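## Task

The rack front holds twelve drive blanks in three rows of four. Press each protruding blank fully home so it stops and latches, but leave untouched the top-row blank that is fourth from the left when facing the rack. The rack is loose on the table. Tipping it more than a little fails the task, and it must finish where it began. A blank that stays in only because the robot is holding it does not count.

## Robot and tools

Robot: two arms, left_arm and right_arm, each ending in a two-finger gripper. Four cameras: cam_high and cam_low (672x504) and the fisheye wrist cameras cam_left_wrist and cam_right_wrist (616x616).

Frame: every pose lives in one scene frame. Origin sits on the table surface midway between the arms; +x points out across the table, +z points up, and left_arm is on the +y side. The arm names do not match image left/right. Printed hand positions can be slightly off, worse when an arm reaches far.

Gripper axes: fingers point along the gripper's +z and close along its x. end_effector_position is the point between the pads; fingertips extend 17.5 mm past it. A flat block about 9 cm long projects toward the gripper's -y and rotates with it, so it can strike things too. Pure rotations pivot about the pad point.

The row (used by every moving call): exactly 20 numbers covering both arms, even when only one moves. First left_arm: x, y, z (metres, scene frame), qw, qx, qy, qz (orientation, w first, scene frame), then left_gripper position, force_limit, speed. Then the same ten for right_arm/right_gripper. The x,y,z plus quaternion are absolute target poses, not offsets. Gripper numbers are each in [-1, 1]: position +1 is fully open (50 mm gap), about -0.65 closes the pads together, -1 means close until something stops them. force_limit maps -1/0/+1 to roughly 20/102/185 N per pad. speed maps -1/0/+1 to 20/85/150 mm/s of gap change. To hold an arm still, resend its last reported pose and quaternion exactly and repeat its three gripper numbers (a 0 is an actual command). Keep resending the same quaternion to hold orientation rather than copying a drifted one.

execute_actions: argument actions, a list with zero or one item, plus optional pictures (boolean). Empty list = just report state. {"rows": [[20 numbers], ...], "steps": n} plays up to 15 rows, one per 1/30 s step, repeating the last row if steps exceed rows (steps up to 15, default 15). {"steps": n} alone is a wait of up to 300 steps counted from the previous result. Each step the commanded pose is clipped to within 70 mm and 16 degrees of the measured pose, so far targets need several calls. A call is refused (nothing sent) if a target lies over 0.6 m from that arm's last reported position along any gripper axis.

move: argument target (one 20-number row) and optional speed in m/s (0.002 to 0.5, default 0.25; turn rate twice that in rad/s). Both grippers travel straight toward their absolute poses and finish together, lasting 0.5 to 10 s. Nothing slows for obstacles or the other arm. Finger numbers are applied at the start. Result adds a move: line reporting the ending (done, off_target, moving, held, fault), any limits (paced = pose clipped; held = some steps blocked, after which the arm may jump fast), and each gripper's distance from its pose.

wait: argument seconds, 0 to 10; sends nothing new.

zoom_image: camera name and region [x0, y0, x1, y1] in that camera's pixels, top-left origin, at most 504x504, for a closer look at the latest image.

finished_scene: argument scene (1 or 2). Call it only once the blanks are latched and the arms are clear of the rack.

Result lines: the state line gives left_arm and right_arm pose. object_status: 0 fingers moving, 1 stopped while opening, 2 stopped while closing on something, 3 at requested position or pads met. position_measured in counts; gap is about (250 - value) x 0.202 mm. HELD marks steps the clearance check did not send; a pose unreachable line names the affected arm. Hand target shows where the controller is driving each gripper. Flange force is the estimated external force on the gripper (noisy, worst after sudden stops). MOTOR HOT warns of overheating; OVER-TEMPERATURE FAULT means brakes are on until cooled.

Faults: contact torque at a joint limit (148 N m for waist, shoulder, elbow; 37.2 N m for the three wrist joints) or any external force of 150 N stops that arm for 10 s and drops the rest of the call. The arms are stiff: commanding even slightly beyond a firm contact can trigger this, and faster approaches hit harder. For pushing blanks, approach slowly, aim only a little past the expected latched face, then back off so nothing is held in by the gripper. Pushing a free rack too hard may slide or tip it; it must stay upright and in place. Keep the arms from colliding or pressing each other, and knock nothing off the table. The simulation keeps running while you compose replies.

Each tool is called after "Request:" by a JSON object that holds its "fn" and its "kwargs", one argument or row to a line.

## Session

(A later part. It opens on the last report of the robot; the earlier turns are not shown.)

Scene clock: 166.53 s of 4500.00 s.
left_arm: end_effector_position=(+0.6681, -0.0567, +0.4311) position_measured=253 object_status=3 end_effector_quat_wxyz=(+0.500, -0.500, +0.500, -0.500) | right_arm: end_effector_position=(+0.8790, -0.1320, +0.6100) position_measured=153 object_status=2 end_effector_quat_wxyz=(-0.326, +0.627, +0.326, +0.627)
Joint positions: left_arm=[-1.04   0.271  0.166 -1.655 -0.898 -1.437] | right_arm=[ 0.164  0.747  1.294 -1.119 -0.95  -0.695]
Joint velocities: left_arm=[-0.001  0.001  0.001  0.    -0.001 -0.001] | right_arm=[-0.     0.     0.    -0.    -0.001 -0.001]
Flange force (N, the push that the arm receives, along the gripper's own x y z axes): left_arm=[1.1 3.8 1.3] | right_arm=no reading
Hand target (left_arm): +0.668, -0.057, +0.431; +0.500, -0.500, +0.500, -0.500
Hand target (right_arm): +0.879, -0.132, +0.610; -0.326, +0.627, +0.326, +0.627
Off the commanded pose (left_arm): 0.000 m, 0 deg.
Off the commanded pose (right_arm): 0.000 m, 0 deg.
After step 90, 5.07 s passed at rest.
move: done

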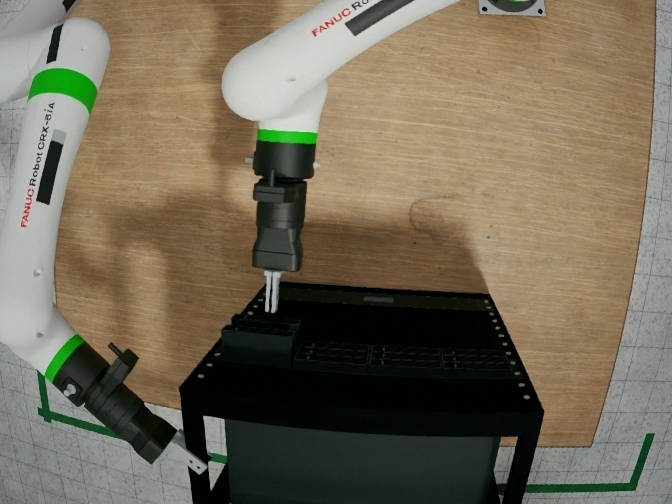

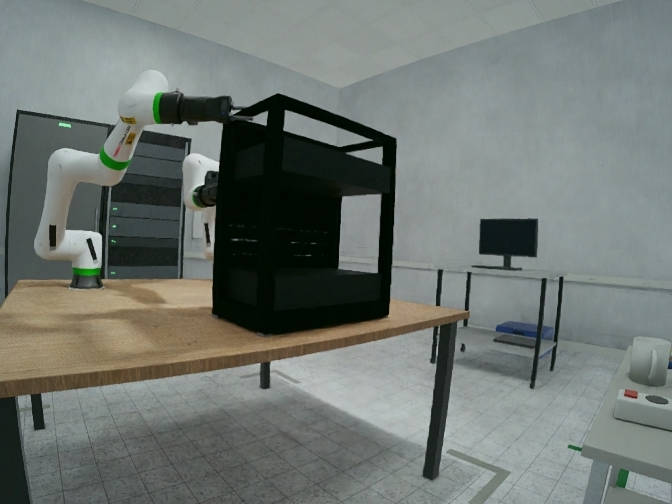

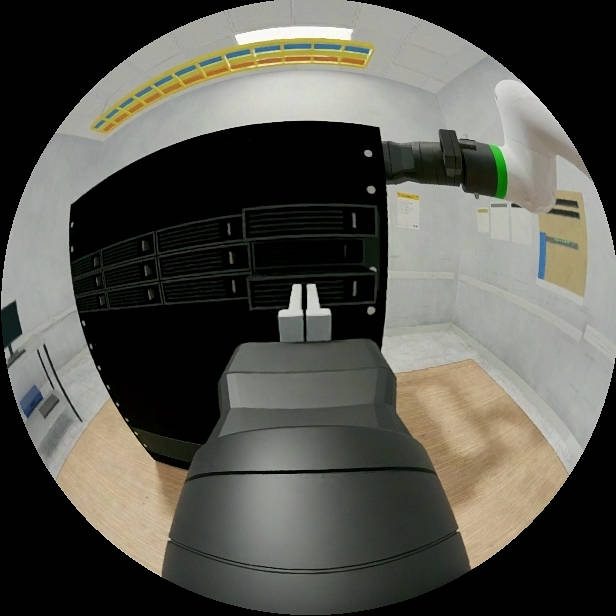

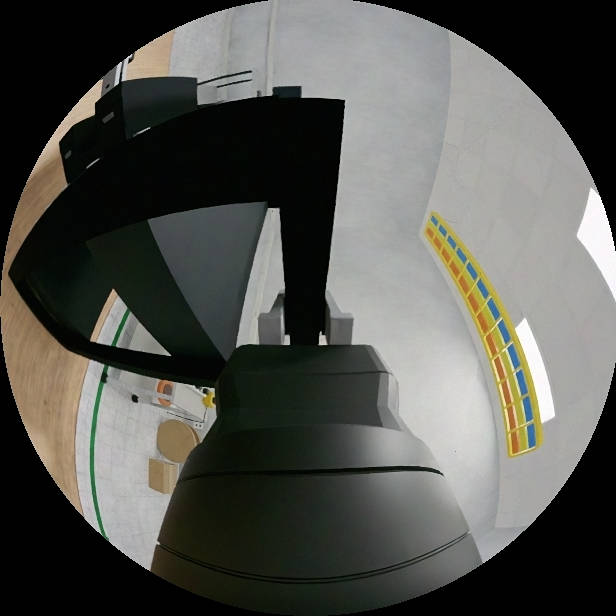

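Request:
{"fn": "move", "kwargs": {
  "target": [0.7130, -0.057, 0.431, 0.5, -0.5, 0.5, -0.5, -1, 0, 0.5, 0.879, -0.132, 0.610, 0.3263, -0.6275, -0.3264, -0.6275, -1, 0.5, -0.3],
  "speed": 0.04
}}

Scene clock: 170.80 s of 4500.00 s.
left_arm: end_effector_position=(+0.7130, -0.0570, +0.4311) position_measured=253 object_status=3 end_effector_quat_wxyz=(+0.500, -0.500, +0.500, -0.500) | right_arm: end_effector_position=(+0.8790, -0.1320, +0.6100) position_measured=153 object_status=2 end_effector_quat_wxyz=(-0.326, +0.627, +0.326, +0.627)
Joint positions: left_arm=[-0.976  0.34   0.255 -1.648 -0.832 -1.456] | right_arm=[ 0.164  0.747  1.294 -1.119 -0.95  -0.695]
Joint velocities: left_arm=[ 0.001 -0.     0.001  0.002  0.001 -0.001] | right_arm=[-0.     0.     0.    -0.    -0.001  0.   ]
Flange force (N, the push that the arm receives, along the gripper's own x y z axes): left_arm=[-1.5 1.8 -4.5] | right_arm=no reading
Hand target (left_arm): +0.713, -0.057, +0.431; +0.500, -0.500, +0.500, -0.500
Hand target (right_arm): +0.879, -0.132, +0.610; -0.326, +0.627, +0.326, +0.627
Off the commanded pose (left_arm): 0.000 m, 0 deg.
Off the commanded pose (right_arm): 0.000 m, 0 deg.
move: done

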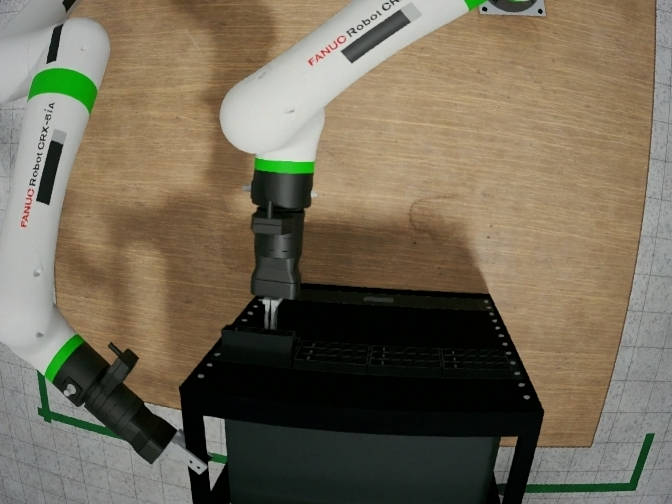

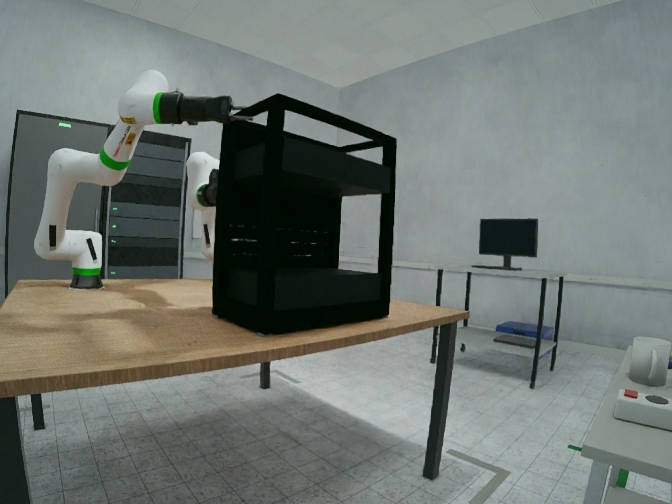

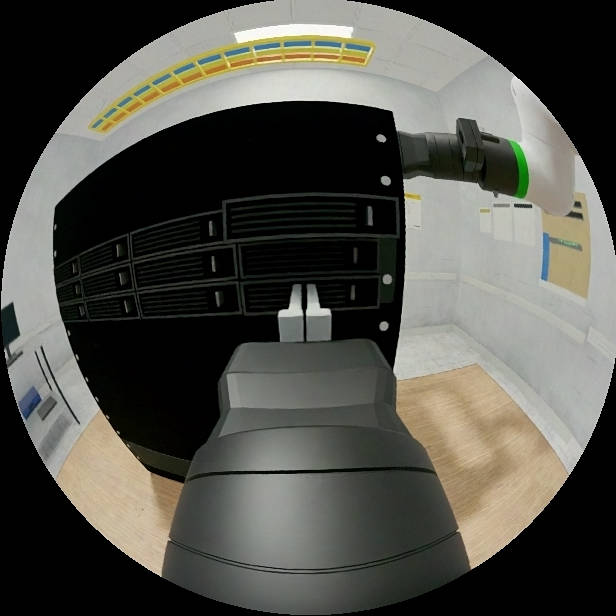

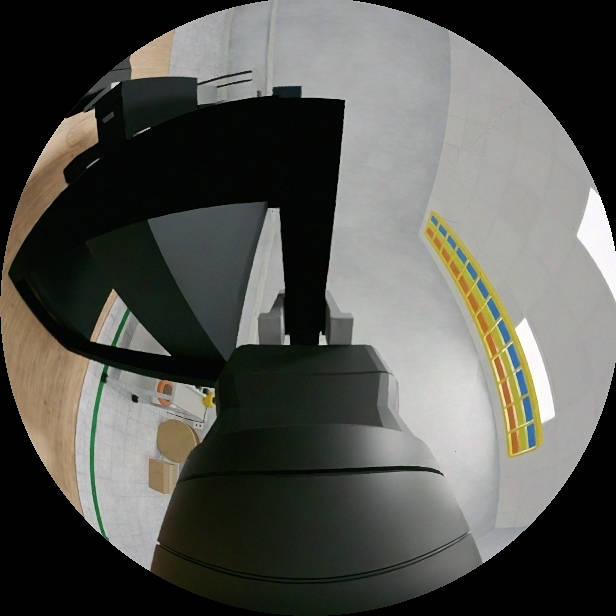

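Request:
{"fn": "execute_actions", "kwargs": {
  "actions": [
    {"rows": [[0.7132, -0.057, 0.431, 0.5, -0.5, 0.5, -0.5, -1, 0, 0.5, 0.879, -0.132, 0.610, 0.3263, -0.6275, -0.3264, -0.6275, -1, 0.5, -0.3], [0.7133, -0.057, 0.431, 0.5, -0.5, 0.5, -0.5, -1, 0, 0.5, 0.879, -0.132, 0.610, 0.3263, -0.6275, -0.3264, -0.6275, -1, 0.5, -0.3], [0.7134, -0.057, 0.431, 0.5, -0.5, 0.5, -0.5, -1, 0, 0.5, 0.879, -0.132, 0.610, 0.3263, -0.6275, -0.3264, -0.6275, -1, 0.5, -0.3], [0.7135, -0.057, 0.431, 0.5, -0.5, 0.5, -0.5, -1, 0, 0.5, 0.879, -0.132, 0.610, 0.3263, -0.6275, -0.3264, -0.6275, -1, 0.5, -0.3], [0.7136, -0.057, 0.431, 0.5, -0.5, 0.5, -0.5, -1, 0, 0.5, 0.879, -0.132, 0.610, 0.3263, -0.6275, -0.3264, -0.6275, -1, 0.5, -0.3]], "steps": 12}
  ],
  "pictures": false
}}

Scene clock: 177.03 s of 4500.00 s.
left_arm: end_effector_position=(+0.7136, -0.0570, +0.4310) position_measured=253 object_status=3 end_effector_quat_wxyz=(+0.500, -0.500, +0.500, -0.500) | right_arm: end_effector_position=(+0.8790, -0.1320, +0.6100) position_measured=153 object_status=2 end_effector_quat_wxyz=(-0.326, +0.627, +0.326, +0.627)
Joint positions: left_arm=[-0.975  0.341  0.256 -1.648 -0.831 -1.456] | right_arm=[ 0.164  0.747  1.294 -1.119 -0.95  -0.695]
Joint velocities: left_arm=[ 0.001  0.001  0.     0.    -0.     0.   ] | right_arm=[-0.  0.  0. -0. -0.  0.]
Flange force (N, the push that the arm receives, along the gripper's own x y z axes): left_arm=[-1.2 0.9 -6.4] | right_arm=no reading
Hand target (left_arm): +0.714, -0.057, +0.431; +0.500, -0.500, +0.500, -0.500
Hand target (right_arm): +0.879, -0.132, +0.610; -0.326, +0.627, +0.326, +0.627
Off the commanded pose (left_arm): 0.000 m, 0 deg.
Off the commanded pose (right_arm): 0.000 m, 0 deg.
Steps of this call (steps 1 to 90: nothing new was sent; then 2.83 s passed at rest; steps 91 to 102: all 12 steps of this action). Readings (end_effector_position | what the end effector reports):
91: left_arm (+0.7130, -0.0570, +0.4311) | right_arm (+0.8790, -0.1320, +0.6100) | left_arm position_measured=253 object_status=3 | right_arm position_measured=153 object_status=2
92: left_arm (+0.7131, -0.0570, +0.4310) | right_arm (+0.8790, -0.1320, +0.6100) | left_arm position_measured=253 object_status=3 | right_arm position_measured=153 object_status=2
94: left_arm (+0.7133, -0.0570, +0.4310) | right_arm (+0.8790, -0.1320, +0.6100) | left_arm position_measured=253 object_status=3 | right_arm position_measured=153 object_status=2
98: left_arm (+0.7136, -0.0570, +0.4310) | right_arm (+0.8790, -0.1320, +0.6100) | left_arm position_measured=253 object_status=3 | right_arm position_measured=153 object_status=2
102: the state above

Request:
{"fn": "execute_actions", "kwargs": {
  "actions": [
    {"rows": [[0.7142, -0.057, 0.431, 0.5, -0.5, 0.5, -0.5, -1, 0, 0.5, 0.879, -0.132, 0.610, 0.3263, -0.6275, -0.3264, -0.6275, -1, 0.5, -0.3]], "steps": 10}
  ],
  "pictures": false
}}

Scene clock: 179.83 s of 4500.00 s.
left_arm: end_effector_position=(+0.7142, -0.0570, +0.4310) position_measured=253 object_status=3 end_effector_quat_wxyz=(+0.500, -0.500, +0.500, -0.500) | right_arm: end_effector_position=(+0.8790, -0.1320, +0.6100) position_measured=153 object_status=2 end_effector_quat_wxyz=(-0.326, +0.627, +0.326, +0.627)
Joint positions: left_arm=[-0.974  0.342  0.257 -1.648 -0.83  -1.457] | right_arm=[ 0.164  0.747  1.294 -1.119 -0.95  -0.695]
Joint velocities: left_arm=[ 0.001 -0.     0.     0.001 -0.     0.001] | right_arm=[-0.    -0.     0.     0.    -0.001  0.001]
Flange force (N, the push that the arm receives, along the gripper's own x y z axes): left_arm=[-1.7 0.6 -6.1] | right_arm=no reading
Hand target (left_arm): +0.714, -0.057, +0.431; +0.500, -0.500, +0.500, -0.500
Hand target (right_arm): +0.879, -0.132, +0.610; -0.326, +0.627, +0.326, +0.627
Off the commanded pose (left_arm): 0.000 m, 0 deg.
Off the commanded pose (right_arm): 0.000 m, 0 deg.
Steps of this call (steps 1 to 74: nothing new was sent; steps 75 to 84: all 10 steps of this action). Readings (end_effector_position | what the end effector reports):
75: left_arm (+0.7136, -0.0570, +0.4310) | right_arm (+0.8790, -0.1320, +0.6100) | left_arm position_measured=253 object_status=3 | right_arm position_measured=153 object_status=2
76: left_arm (+0.7138, -0.0570, +0.4310) | right_arm (+0.8790, -0.1320, +0.6100) | left_arm position_measured=253 object_status=3 | right_arm position_measured=153 object_status=2
78: left_arm (+0.7141, -0.0570, +0.4310) | right_arm (+0.8790, -0.1320, +0.6100) | left_arm position_measured=253 object_status=3 | right_arm position_measured=153 object_status=2
82: left_arm (+0.7142, -0.0570, +0.4310) | right_arm (+0.8790, -0.1320, +0.6100) | left_arm position_measured=253 object_status=3 | right_arm position_measured=153 object_status=2
84: the state above

Request:
{"fn": "execute_actions", "kwargs": {
  "actions": [
    {"rows": [[0.7148, -0.057, 0.431, 0.5, -0.5, 0.5, -0.5, -1, 0, 0.5, 0.879, -0.132, 0.610, 0.3263, -0.6275, -0.3264, -0.6275, -1, 0.5, -0.3]], "steps": 10}
  ],
  "pictures": false
}}

Scene clock: 182.27 s of 4500.00 s.
left_arm: end_effector_position=(+0.7148, -0.0570, +0.4310) position_measured=253 object_status=3 end_effector_quat_wxyz=(+0.500, -0.500, +0.500, -0.500) | right_arm: end_effector_position=(+0.8790, -0.1320, +0.6100) position_measured=153 object_status=2 end_effector_quat_wxyz=(-0.326, +0.627, +0.326, +0.627)
Joint positions: left_arm=[-0.973  0.342  0.259 -1.648 -0.829 -1.457] | right_arm=[ 0.164  0.747  1.294 -1.119 -0.95  -0.695]
Joint velocities: left_arm=[-0.001  0.001  0.    -0.001  0.    -0.   ] | right_arm=[ 0.     0.    -0.     0.     0.001  0.001]
Flange force (N, the push that the arm receives, along the gripper's own x y z axes): left_arm=[-1.1 0.6 -5.8] | right_arm=no reading
Hand target (left_arm): +0.715, -0.057, +0.431; +0.500, -0.500, +0.500, -0.500
Hand target (right_arm): +0.879, -0.132, +0.610; -0.326, +0.627, +0.326, +0.627
Off the commanded pose (left_arm): 0.000 m, 0 deg.
Off the commanded pose (right_arm): 0.000 m, 0 deg.
Steps of this call (steps 1 to 63: nothing new was sent; steps 64 to 73: all 10 steps of this action). Readings (end_effector_position | what the end effector reports):
64: left_arm (+0.7142, -0.0570, +0.4310) | right_arm (+0.8790, -0.1320, +0.6100) | left_arm position_measured=253 object_status=3 | right_arm position_measured=153 object_status=2
65: left_arm (+0.7144, -0.0570, +0.4310) | right_arm (+0.8790, -0.1320, +0.6100) | left_arm position_measured=253 object_status=3 | right_arm position_measured=153 object_status=2
67: left_arm (+0.7147, -0.0570, +0.4310) | right_arm (+0.8790, -0.1320, +0.6100) | left_arm position_measured=253 object_status=3 | right_arm position_measured=153 object_status=2
71: left_arm (+0.7148, -0.0570, +0.4310) | right_arm (+0.8790, -0.1320, +0.6100) | left_arm position_measured=253 object_status=3 | right_arm position_measured=153 object_status=2
73: the state above

Request:
{"fn": "execute_actions", "kwargs": {
  "actions": [
    {"rows": [[0.7154, -0.057, 0.431, 0.5, -0.5, 0.5, -0.5, -1, 0, 0.5, 0.879, -0.132, 0.610, 0.3263, -0.6275, -0.3264, -0.6275, -1, 0.5, -0.3]], "steps": 10}
  ],
  "pictures": false
}}

Scene clock: 184.67 s of 4500.00 s.
left_arm: end_effector_position=(+0.7154, -0.0570, +0.4310) position_measured=253 object_status=3 end_effector_quat_wxyz=(+0.500, -0.500, +0.500, -0.500) | right_arm: end_effector_position=(+0.8790, -0.1320, +0.6100) position_measured=153 object_status=2 end_effector_quat_wxyz=(-0.326, +0.627, +0.326, +0.627)
Joint positions: left_arm=[-0.972  0.343  0.26  -1.648 -0.828 -1.457] | right_arm=[ 0.164  0.747  1.294 -1.119 -0.95  -0.695]
Joint velocities: left_arm=[-0.001  0.001  0.001 -0.001 -0.001  0.001] | right_arm=[-0.    -0.001  0.    -0.    -0.001  0.001]
Flange force (N, the push that the arm receives, along the gripper's own x y z axes): left_arm=[0.1 1.2 -5.3] | right_arm=no reading
Hand target (left_arm): +0.715, -0.057, +0.431; +0.500, -0.500, +0.500, -0.500
Hand target (right_arm): +0.879, -0.132, +0.610; -0.326, +0.627, +0.326, +0.627
Off the commanded pose (left_arm): 0.000 m, 0 deg.
Off the commanded pose (right_arm): 0.000 m, 0 deg.
Steps of this call (steps 1 to 62: nothing new was sent; steps 63 to 72: all 10 steps of this action). Readings (end_effector_position | what the end effector reports):
63: left_arm (+0.7148, -0.0570, +0.4310) | right_arm (+0.8790, -0.1320, +0.6100) | left_arm position_measured=253 object_status=3 | right_arm position_measured=153 object_status=2
64: left_arm (+0.7150, -0.0570, +0.4310) | right_arm (+0.8790, -0.1320, +0.6100) | left_arm position_measured=253 object_status=3 | right_arm position_measured=153 object_status=2
66: left_arm (+0.7153, -0.0570, +0.4310) | right_arm (+0.8790, -0.1320, +0.6100) | left_arm position_measured=253 object_status=3 | right_arm position_measured=153 object_status=2
70: left_arm (+0.7154, -0.0570, +0.4310) | right_arm (+0.8790, -0.1320, +0.6100) | left_arm position_measured=253 object_status=3 | right_arm position_measured=153 object_status=2
72: the state above

Request:
{"fn": "execute_actions", "kwargs": {
  "actions": [
    {"rows": [[0.7159, -0.057, 0.431, 0.5, -0.5, 0.5, -0.5, -1, 0, 0.5, 0.879, -0.132, 0.610, 0.3263, -0.6275, -0.3264, -0.6275, -1, 0.5, -0.3]], "steps": 10}
  ],
  "pictures": false
}}

Scene clock: 187.70 s of 4500.00 s.
left_arm: end_effector_position=(+0.7159, -0.0570, +0.4310) position_measured=253 object_status=3 end_effector_quat_wxyz=(+0.500, -0.500, +0.500, -0.500) | right_arm: end_effector_position=(+0.8790, -0.1320, +0.6100) position_measured=153 object_status=2 end_effector_quat_wxyz=(-0.326, +0.627, +0.326, +0.627)
Joint positions: left_arm=[-0.972  0.344  0.261 -1.648 -0.828 -1.458] | right_arm=[ 0.164  0.747  1.294 -1.119 -0.95  -0.695]
Joint velocities: left_arm=[ 0.     0.    -0.     0.002  0.001  0.001] | right_arm=[ 0.     0.002  0.    -0.    -0.001  0.   ]
Flange force (N, the push that the arm receives, along the gripper's own x y z axes): left_arm=[-1.5 1.6 -5.9] | right_arm=no reading
Hand target (left_arm): +0.716, -0.057, +0.431; +0.500, -0.500, +0.500, -0.500
Hand target (right_arm): +0.879, -0.132, +0.610; -0.326, +0.627, +0.326, +0.627
Off the commanded pose (left_arm): 0.000 m, 0 deg.
Off the commanded pose (right_arm): 0.000 m, 0 deg.
Steps of this call (steps 1 to 81: nothing new was sent; steps 82 to 91: all 10 steps of this action). Readings (end_effector_position | what the end effector reports):
82: left_arm (+0.7154, -0.0570, +0.4310) | right_arm (+0.8790, -0.1320, +0.6100) | left_arm position_measured=253 object_status=3 | right_arm position_measured=153 object_status=2
83: left_arm (+0.7156, -0.0570, +0.4310) | right_arm (+0.8790, -0.1320, +0.6100) | left_arm position_measured=253 object_status=3 | right_arm position_measured=153 object_status=2
85: left_arm (+0.7158, -0.0570, +0.4310) | right_arm (+0.8790, -0.1320, +0.6100) | left_arm position_measured=253 object_status=3 | right_arm position_measured=153 object_status=2
89: left_arm (+0.7159, -0.0570, +0.4310) | right_arm (+0.8790, -0.1320, +0.6100) | left_arm position_measured=253 object_status=3 | right_arm position_measured=153 object_status=2
91: the state above

Request:
{"fn": "execute_actions", "kwargs": {
  "actions": [
    {"rows": [[0.7164, -0.057, 0.431, 0.5, -0.5, 0.5, -0.5, -1, 0, 0.5, 0.879, -0.132, 0.610, 0.3263, -0.6275, -0.3264, -0.6275, -1, 0.5, -0.3]], "steps": 10}
  ],
  "pictures": false
}}

Scene clock: 194.00 s of 4500.00 s.
left_arm: end_effector_position=(+0.7164, -0.0570, +0.4310) position_measured=253 object_status=3 end_effector_quat_wxyz=(+0.500, -0.500, +0.500, -0.500) | right_arm: end_effector_position=(+0.8790, -0.1320, +0.6100) position_measured=153 object_status=2 end_effector_quat_wxyz=(-0.326, +0.627, +0.326, +0.627)
Joint positions: left_arm=[-0.971  0.345  0.262 -1.647 -0.827 -1.458] | right_arm=[ 0.164  0.747  1.294 -1.119 -0.95  -0.695]
Joint velocities: left_arm=[-0.002  0.     0.     0.    -0.    -0.   ] | right_arm=[-0.    -0.001 -0.     0.     0.001  0.   ]
Flange force (N, the push that the arm receives, along the gripper's own x y z axes): left_arm=[0.8 1.9 -6.1] | right_arm=no reading
Hand target (left_arm): +0.716, -0.057, +0.431; +0.500, -0.500, +0.500, -0.500
Hand target (right_arm): +0.879, -0.132, +0.610; -0.326, +0.627, +0.326, +0.627
Off the commanded pose (left_arm): 0.000 m, 0 deg.
Off the commanded pose (right_arm): 0.000 m, 0 deg.
Steps of this call (steps 1 to 90: nothing new was sent; then 2.97 s passed at rest; steps 91 to 100: all 10 steps of this action). Readings (end_effector_position | what the end effector reports):
91: left_arm (+0.7159, -0.0570, +0.4310) | right_arm (+0.8790, -0.1320, +0.6100) | left_arm position_measured=253 object_status=3 | right_arm position_measured=153 object_status=2
92: left_arm (+0.7161, -0.0570, +0.4310) | right_arm (+0.8790, -0.1320, +0.6100) | left_arm position_measured=253 object_status=3 | right_arm position_measured=153 object_status=2
94: left_arm (+0.7163, -0.0570, +0.4310) | right_arm (+0.8790, -0.1320, +0.6100) | left_arm position_measured=253 object_status=3 | right_arm position_measured=153 object_status=2
98: left_arm (+0.7164, -0.0570, +0.4310) | right_arm (+0.8790, -0.1320, +0.6100) | left_arm position_measured=253 object_status=3 | right_arm position_measured=153 object_status=2
100: the state above

Request:
{"fn": "execute_actions", "kwargs": {
  "actions": [
    {"rows": [[0.7169, -0.057, 0.431, 0.5, -0.5, 0.5, -0.5, -1, 0, 0.5, 0.879, -0.132, 0.610, 0.3263, -0.6275, -0.3264, -0.6275, -1, 0.5, -0.3]], "steps": 10}
  ],
  "pictures": false
}}

Scene clock: 196.67 s of 4500.00 s.
left_arm: end_effector_position=(+0.7169, -0.0570, +0.4310) position_measured=253 object_status=3 end_effector_quat_wxyz=(+0.500, -0.500, +0.500, -0.500) | right_arm: end_effector_position=(+0.8790, -0.1320, +0.6100) position_measured=153 object_status=2 end_effector_quat_wxyz=(-0.326, +0.627, +0.326, +0.627)
Joint positions: left_arm=[-0.97   0.346  0.263 -1.647 -0.826 -1.458] | right_arm=[ 0.164  0.747  1.294 -1.119 -0.95  -0.695]
Joint velocities: left_arm=[ 0.001  0.001  0.    -0.001  0.     0.001] | right_arm=[-0.     0.002 -0.    -0.    -0.     0.001]
Flange force (N, the push that the arm receives, along the gripper's own x y z axes): left_arm=[0.1 1.2 -4.8] | right_arm=no reading
Hand target (left_arm): +0.717, -0.057, +0.431; +0.500, -0.500, +0.500, -0.500
Hand target (right_arm): +0.879, -0.132, +0.610; -0.326, +0.627, +0.326, +0.627
Off the commanded pose (left_arm): 0.000 m, 0 deg.
Off the commanded pose (right_arm): 0.000 m, 0 deg.
Steps of this call (steps 1 to 70: nothing new was sent; steps 71 to 80: all 10 steps of this action). Readings (end_effector_position | what the end effector reports):
71: left_arm (+0.7164, -0.0570, +0.4310) | right_arm (+0.8790, -0.1320, +0.6100) | left_arm position_measured=253 object_status=3 | right_arm position_measured=153 object_status=2
72: left_arm (+0.7166, -0.0570, +0.4310) | right_arm (+0.8790, -0.1320, +0.6100) | left_arm position_measured=253 object_status=3 | right_arm position_measured=153 object_status=2
74: left_arm (+0.7168, -0.0570, +0.4310) | right_arm (+0.8790, -0.1320, +0.6100) | left_arm position_measured=253 object_status=3 | right_arm position_measured=153 object_status=2
78: left_arm (+0.7169, -0.0570, +0.4310) | right_arm (+0.8790, -0.1320, +0.6100) | left_arm position_measured=253 object_status=3 | right_arm position_measured=153 object_status=2
80: the state above

Request:
{"fn": "execute_actions", "kwargs": {
  "actions": [
    {"rows": [[0.7174, -0.057, 0.431, 0.5, -0.5, 0.5, -0.5, -1, 0, 0.5, 0.879, -0.132, 0.610, 0.3263, -0.6275, -0.3264, -0.6275, -1, 0.5, -0.3]], "steps": 10}
  ],
  "pictures": false
}}

Scene clock: 199.97 s of 4500.00 s.
left_arm: end_effector_position=(+0.7174, -0.0570, +0.4310) position_measured=253 object_status=3 end_effector_quat_wxyz=(+0.500, -0.500, +0.500, -0.500) | right_arm: end_effector_position=(+0.8790, -0.1320, +0.6100) position_measured=153 object_status=2 end_effector_quat_wxyz=(-0.326, +0.627, +0.326, +0.627)
Joint positions: left_arm=[-0.97   0.347  0.264 -1.647 -0.825 -1.458] | right_arm=[ 0.164  0.747  1.294 -1.119 -0.95  -0.695]
Joint velocities: left_arm=[ 0.001  0.001  0.    -0.001  0.    -0.001] | right_arm=[-0.     0.    -0.     0.    -0.    -0.001]
Flange force (N, the push that the arm receives, along the gripper's own x y z axes): left_arm=[-6.2 1.1 -35.9] | right_arm=no reading
Hand target (left_arm): +0.717, -0.057, +0.431; +0.500, -0.500, +0.500, -0.500
Hand target (right_arm): +0.879, -0.132, +0.610; -0.326, +0.627, +0.326, +0.627
Off the commanded pose (left_arm): 0.000 m, 0 deg.
Off the commanded pose (right_arm): 0.000 m, 0 deg.
Steps of this call (steps 1 to 89: nothing new was sent; steps 90 to 99: all 10 steps of this action). Readings (end_effector_position | what the end effector reports):
90: left_arm (+0.7169, -0.0570, +0.4310) | right_arm (+0.8790, -0.1320, +0.6100) | left_arm position_measured=253 object_status=3 | right_arm position_measured=153 object_status=2
91: left_arm (+0.7171, -0.0570, +0.4310) | right_arm (+0.8790, -0.1320, +0.6100) | left_arm position_measured=253 object_status=3 | right_arm position_measured=153 object_status=2
93: left_arm (+0.7172, -0.0570, +0.4310) | right_arm (+0.8790, -0.1320, +0.6100) | left_arm position_measured=253 object_status=3 | right_arm position_measured=153 object_status=2
97: left_arm (+0.7173, -0.0570, +0.4310) | right_arm (+0.8790, -0.1320, +0.6100) | left_arm position_measured=253 object_status=3 | right_arm position_measured=153 object_status=2
99: the state above

Stop reached. Backing off the left arm.

Request:
{"fn": "move", "kwargs": {
  "target": [0.640, -0.057, 0.431, 0.5, -0.5, 0.5, -0.5, -1, 0, 0.5, 0.879, -0.132, 0.610, 0.3263, -0.6275, -0.3264, -0.6275, -1, 0.5, -0.3],
  "speed": 0.12
}}

Scene clock: 203.43 s of 4500.00 s.
left_arm: end_effector_position=(+0.6401, -0.0569, +0.4309) position_measured=253 object_status=3 end_effector_quat_wxyz=(+0.500, -0.500, +0.500, -0.500) | right_arm: end_effector_position=(+0.8790, -0.1320, +0.6100) position_measured=153 object_status=2 end_effector_quat_wxyz=(-0.326, +0.627, +0.326, +0.627)
Joint positions: left_arm=[-1.084  0.232  0.117 -1.655 -0.941 -1.429] | right_arm=[ 0.164  0.747  1.294 -1.119 -0.95  -0.695]
Joint velocities: left_arm=[-0.001 -0.001 -0.001  0.    -0.002  0.001] | right_arm=[-0.     0.    -0.    -0.     0.001  0.   ]
Flange force (N, the push that the arm receives, along the gripper's own x y z axes): left_arm=[3.5 2.6 4.5] | right_arm=no reading
Hand target (left_arm): +0.640, -0.057, +0.431; +0.500, -0.500, +0.500, -0.500
Hand target (right_arm): +0.879, -0.132, +0.610; -0.326, +0.627, +0.326, +0.627
Off the commanded pose (left_arm): 0.000 m, 0 deg.
Off the commanded pose (right_arm): 0.000 m, 0 deg.
move: done

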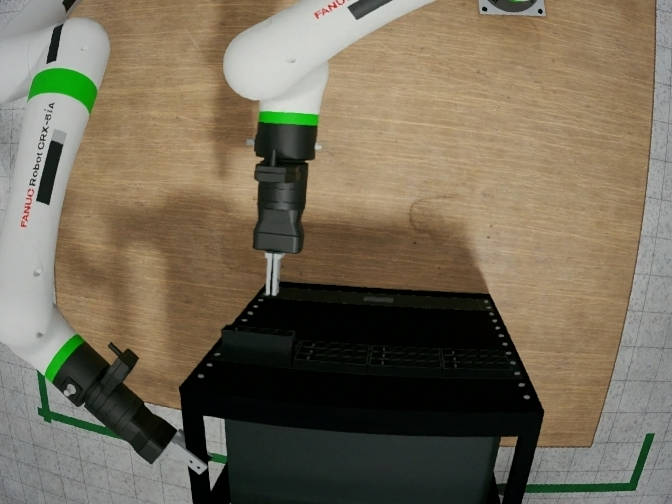

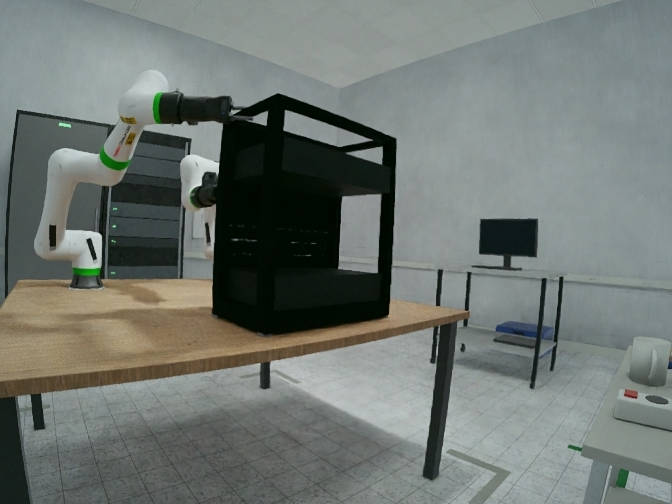

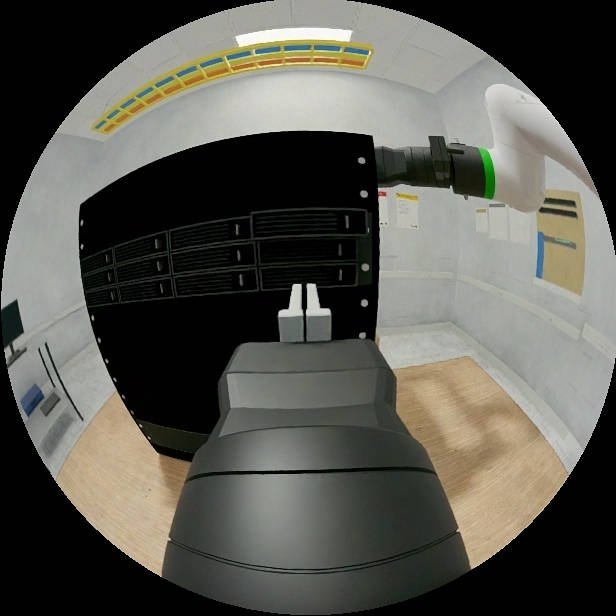

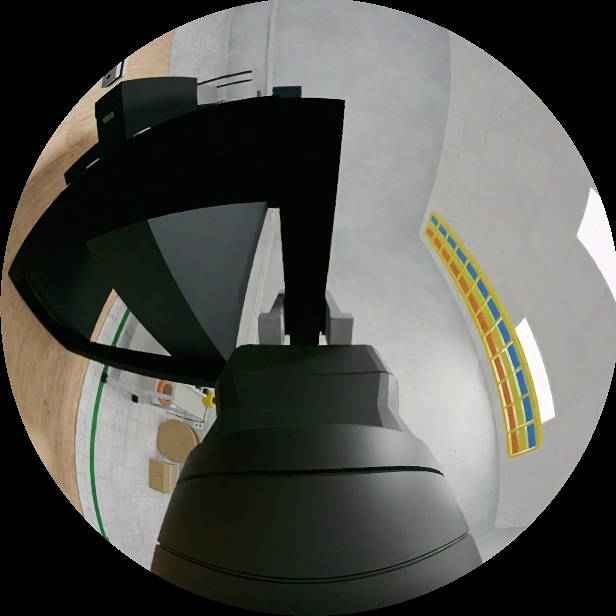

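Let me check the blanks closely before releasing the brace.

Request:
{"fn": "zoom_image", "kwargs": {
  "camera": "cam_left_wrist",
  "region": [60, 180, 400, 330]
}}

Request:
{"fn": "zoom_image", "kwargs": {
  "camera": "cam_high",
  "region": [180, 270, 550, 420]
}}

Region (60, 180, 400, 330) of cam_left_wrist's 616x616 image, scaled by 1.482, with more detail than that image has; it fills the top 222 rows of this view, and the rest is white.

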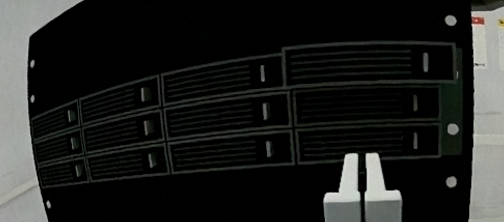

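Region (180, 270, 550, 420) of cam_high's 672x504 image, scaled by 1.362, with more detail than that image has; it fills the top 204 rows of this view, and the rest is white.

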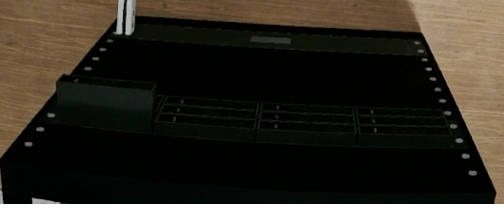

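All flush except col 4 top. Now open the right gripper.

Request:
{"fn": "move", "kwargs": {
  "target": [0.640, -0.057, 0.431, 0.5, -0.5, 0.5, -0.5, -1, 0, 0.5, 0.879, -0.132, 0.610, 0.3263, -0.6275, -0.3264, -0.6275, 1, 0, 0],
  "speed": 0.1
}}

Scene clock: 209.17 s of 4500.00 s.
left_arm: end_effector_position=(+0.6400, -0.0570, +0.4310) position_measured=253 object_status=3 end_effector_quat_wxyz=(+0.500, -0.500, +0.500, -0.500) | right_arm: end_effector_position=(+0.8790, -0.1320, +0.6100) position_measured=3 object_status=3 end_effector_quat_wxyz=(-0.326, +0.627, +0.326, +0.627)
Joint positions: left_arm=[-1.084  0.232  0.117 -1.655 -0.941 -1.428] | right_arm=[ 0.164  0.747  1.294 -1.12  -0.95  -0.695]
Joint velocities: left_arm=[ 0.002  0.     0.     0.002  0.    -0.   ] | right_arm=[-0.     0.001  0.     0.    -0.    -0.   ]
Flange force (N, the push that the arm receives, along the gripper's own x y z axes): left_arm=[3.4 2.0 3.0] | right_arm=no reading
Hand target (left_arm): +0.640, -0.057, +0.431; +0.500, -0.500, +0.500, -0.500
Hand target (right_arm): +0.879, -0.132, +0.610; -0.326, +0.627, +0.326, +0.627
Off the commanded pose (left_arm): 0.000 m, 0 deg.
Off the commanded pose (right_arm): 0.000 m, 0 deg.
After step 90, 2.03 s passed at rest.
move: done

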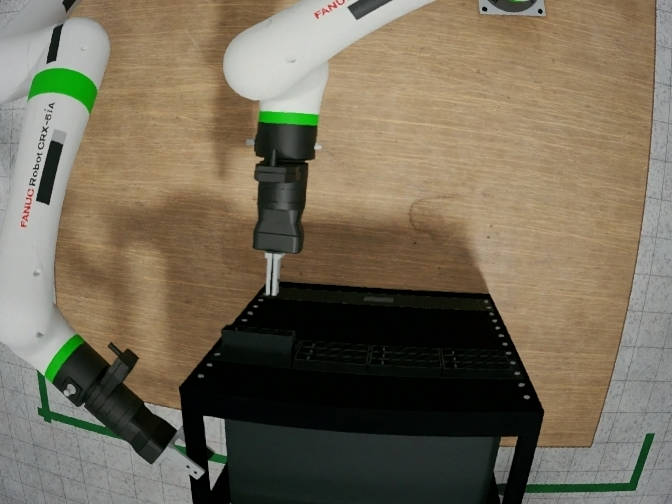

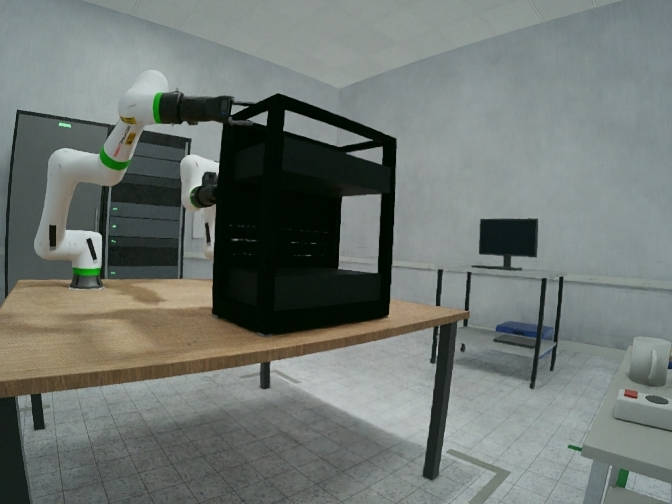

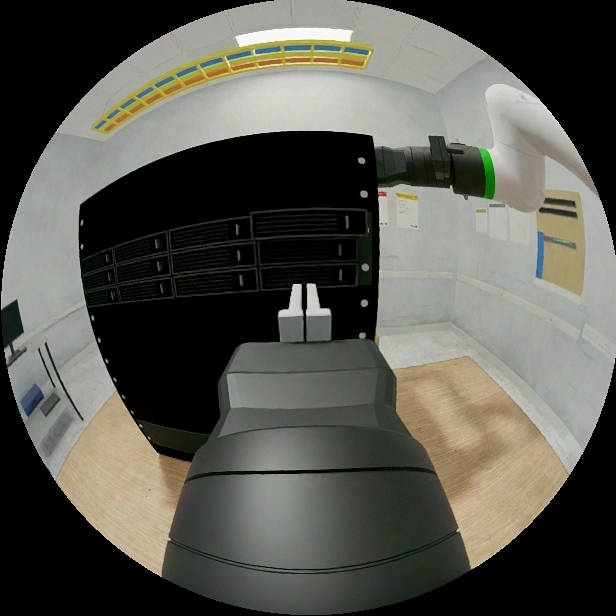

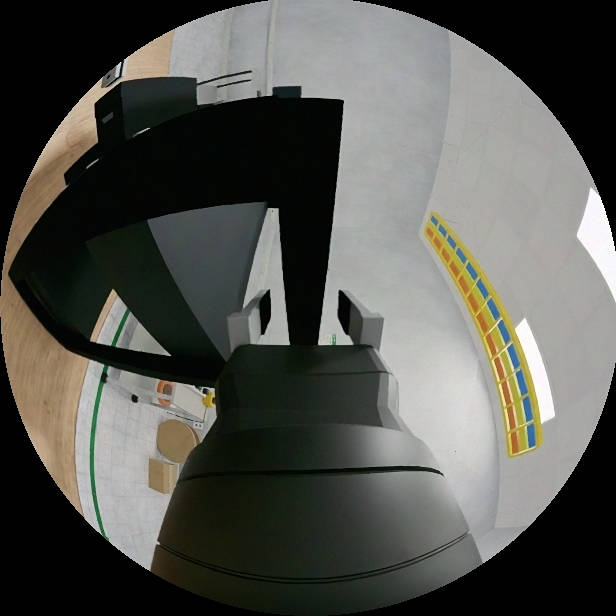

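Request:
{"fn": "move", "kwargs": {
  "target": [0.640, -0.057, 0.431, 0.5, -0.5, 0.5, -0.5, -1, 0, 0.5, 0.830, -0.202, 0.610, 0.3263, -0.6275, -0.3264, -0.6275, 1, 0, 0],
  "speed": 0.08
}}

Scene clock: 222.23 s of 4500.00 s.
left_arm: end_effector_position=(+0.6400, -0.0570, +0.4310) position_measured=253 object_status=3 end_effector_quat_wxyz=(+0.500, -0.500, +0.500, -0.500) | right_arm: end_effector_position=(+0.8301, -0.2019, +0.6097) position_measured=3 object_status=3 end_effector_quat_wxyz=(-0.326, +0.627, +0.326, +0.627)
Joint positions: left_arm=[-1.084  0.232  0.117 -1.655 -0.941 -1.428] | right_arm=[ 0.042  0.558  1.012 -1.262 -1.014 -0.542]
Joint velocities: left_arm=[ 0.     0.     0.    -0.    -0.001 -0.   ] | right_arm=[-0.001 -0.002 -0.003 -0.001 -0.     0.   ]
Flange force (N, the push that the arm receives, along the gripper's own x y z axes): left_arm=[2.0 1.7 1.7] | right_arm=[-2.3 -8.1 -4.2]
Hand target (left_arm): +0.640, -0.057, +0.431; +0.500, -0.500, +0.500, -0.500
Hand target (right_arm): +0.830, -0.202, +0.610; -0.326, +0.627, +0.326, +0.627
Off the commanded pose (left_arm): 0.000 m, 0 deg.
Off the commanded pose (right_arm): 0.000 m, 0 deg.
After step 90, 8.63 s passed at rest.
move: done

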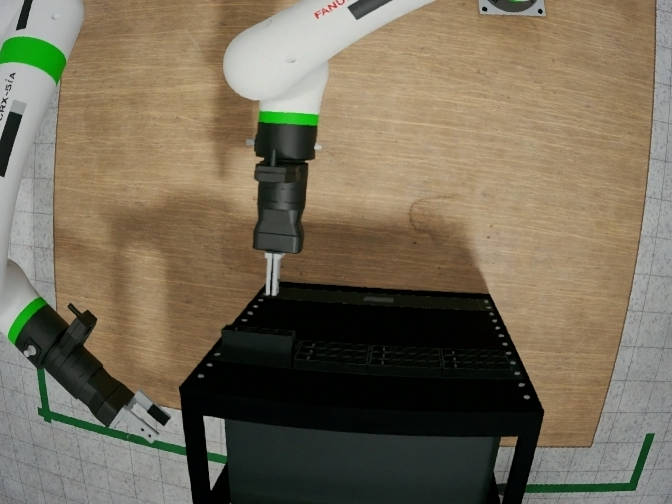

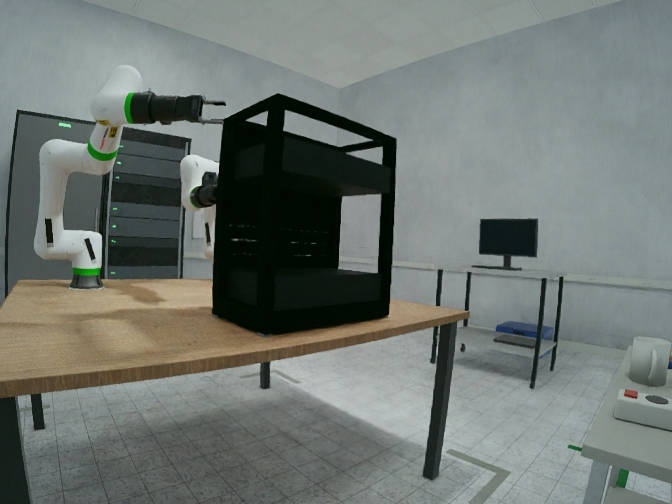

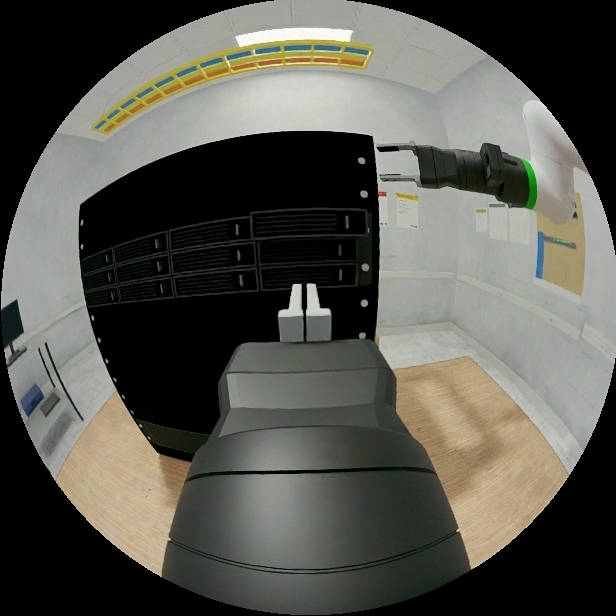

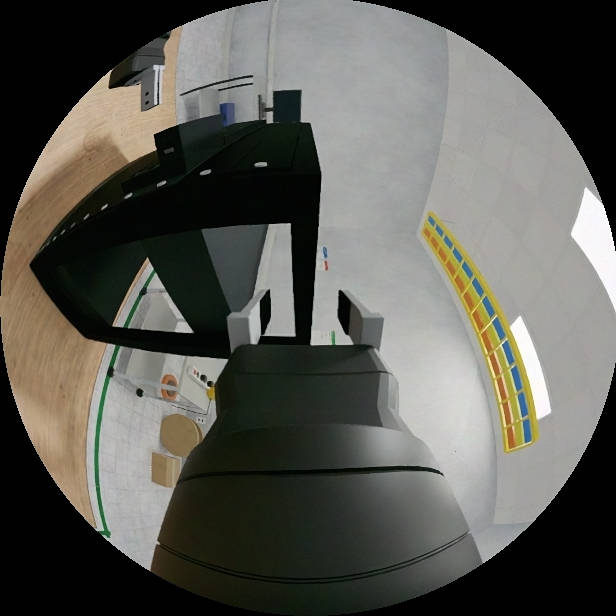

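Both arms are clear and the rack hasn't moved. I'll re-check the task text before finishing.

Request:
{"fn": "execute_actions", "kwargs": {
  "actions": [],
  "pictures": false
}}

Scene clock: 224.93 s of 4500.00 s.
left_arm: end_effector_position=(+0.6400, -0.0570, +0.4310) position_measured=253 object_status=3 end_effector_quat_wxyz=(+0.500, -0.500, +0.500, -0.500) | right_arm: end_effector_position=(+0.8301, -0.2019, +0.6098) position_measured=3 object_status=3 end_effector_quat_wxyz=(-0.326, +0.627, +0.326, +0.627)
Joint positions: left_arm=[-1.084  0.232  0.117 -1.655 -0.941 -1.428] | right_arm=[ 0.042  0.558  1.012 -1.262 -1.014 -0.542]
Joint velocities: left_arm=[ 0.001  0.001 -0.    -0.001 -0.001  0.001] | right_arm=[ 0.     0.     0.001 -0.    -0.     0.002]
Flange force (N, the push that the arm receives, along the gripper's own x y z axes): left_arm=[2.4 2.5 2.9] | right_arm=[-3.8 -8.8 -4.7]
Hand target (left_arm): +0.640, -0.057, +0.431; +0.500, -0.500, +0.500, -0.500
Hand target (right_arm): +0.830, -0.202, +0.610; -0.326, +0.627, +0.326, +0.627
Off the commanded pose (left_arm): 0.000 m, 0 deg.
Off the commanded pose (right_arm): 0.000 m, 0 deg.
Steps of this call (steps 1 to 81: nothing new was sent). Readings (end_effector_position | what the end effector reports):
1: left_arm (+0.6400, -0.0570, +0.4310) | right_arm (+0.8301, -0.2019, +0.6097) | left_arm position_measured=253 object_status=3 | right_arm position_measured=3 object_status=3
2: left_arm (+0.6400, -0.0570, +0.4310) | right_arm (+0.8301, -0.2019, +0.6097) | left_arm position_measured=253 object_status=3 | right_arm position_measured=3 object_status=3
4: left_arm (+0.6400, -0.0570, +0.4310) | right_arm (+0.8301, -0.2019, +0.6097) | left_arm position_measured=253 object_status=3 | right_arm position_measured=3 object_status=3
8: left_arm (+0.6400, -0.0570, +0.4310) | right_arm (+0.8301, -0.2019, +0.6098) | left_arm position_measured=253 object_status=3 | right_arm position_measured=3 object_status=3
81: the state above

Request:
{"fn": "finished_scene", "kwargs": {
  "scene": 2
}}

The scene is finished: the task was done.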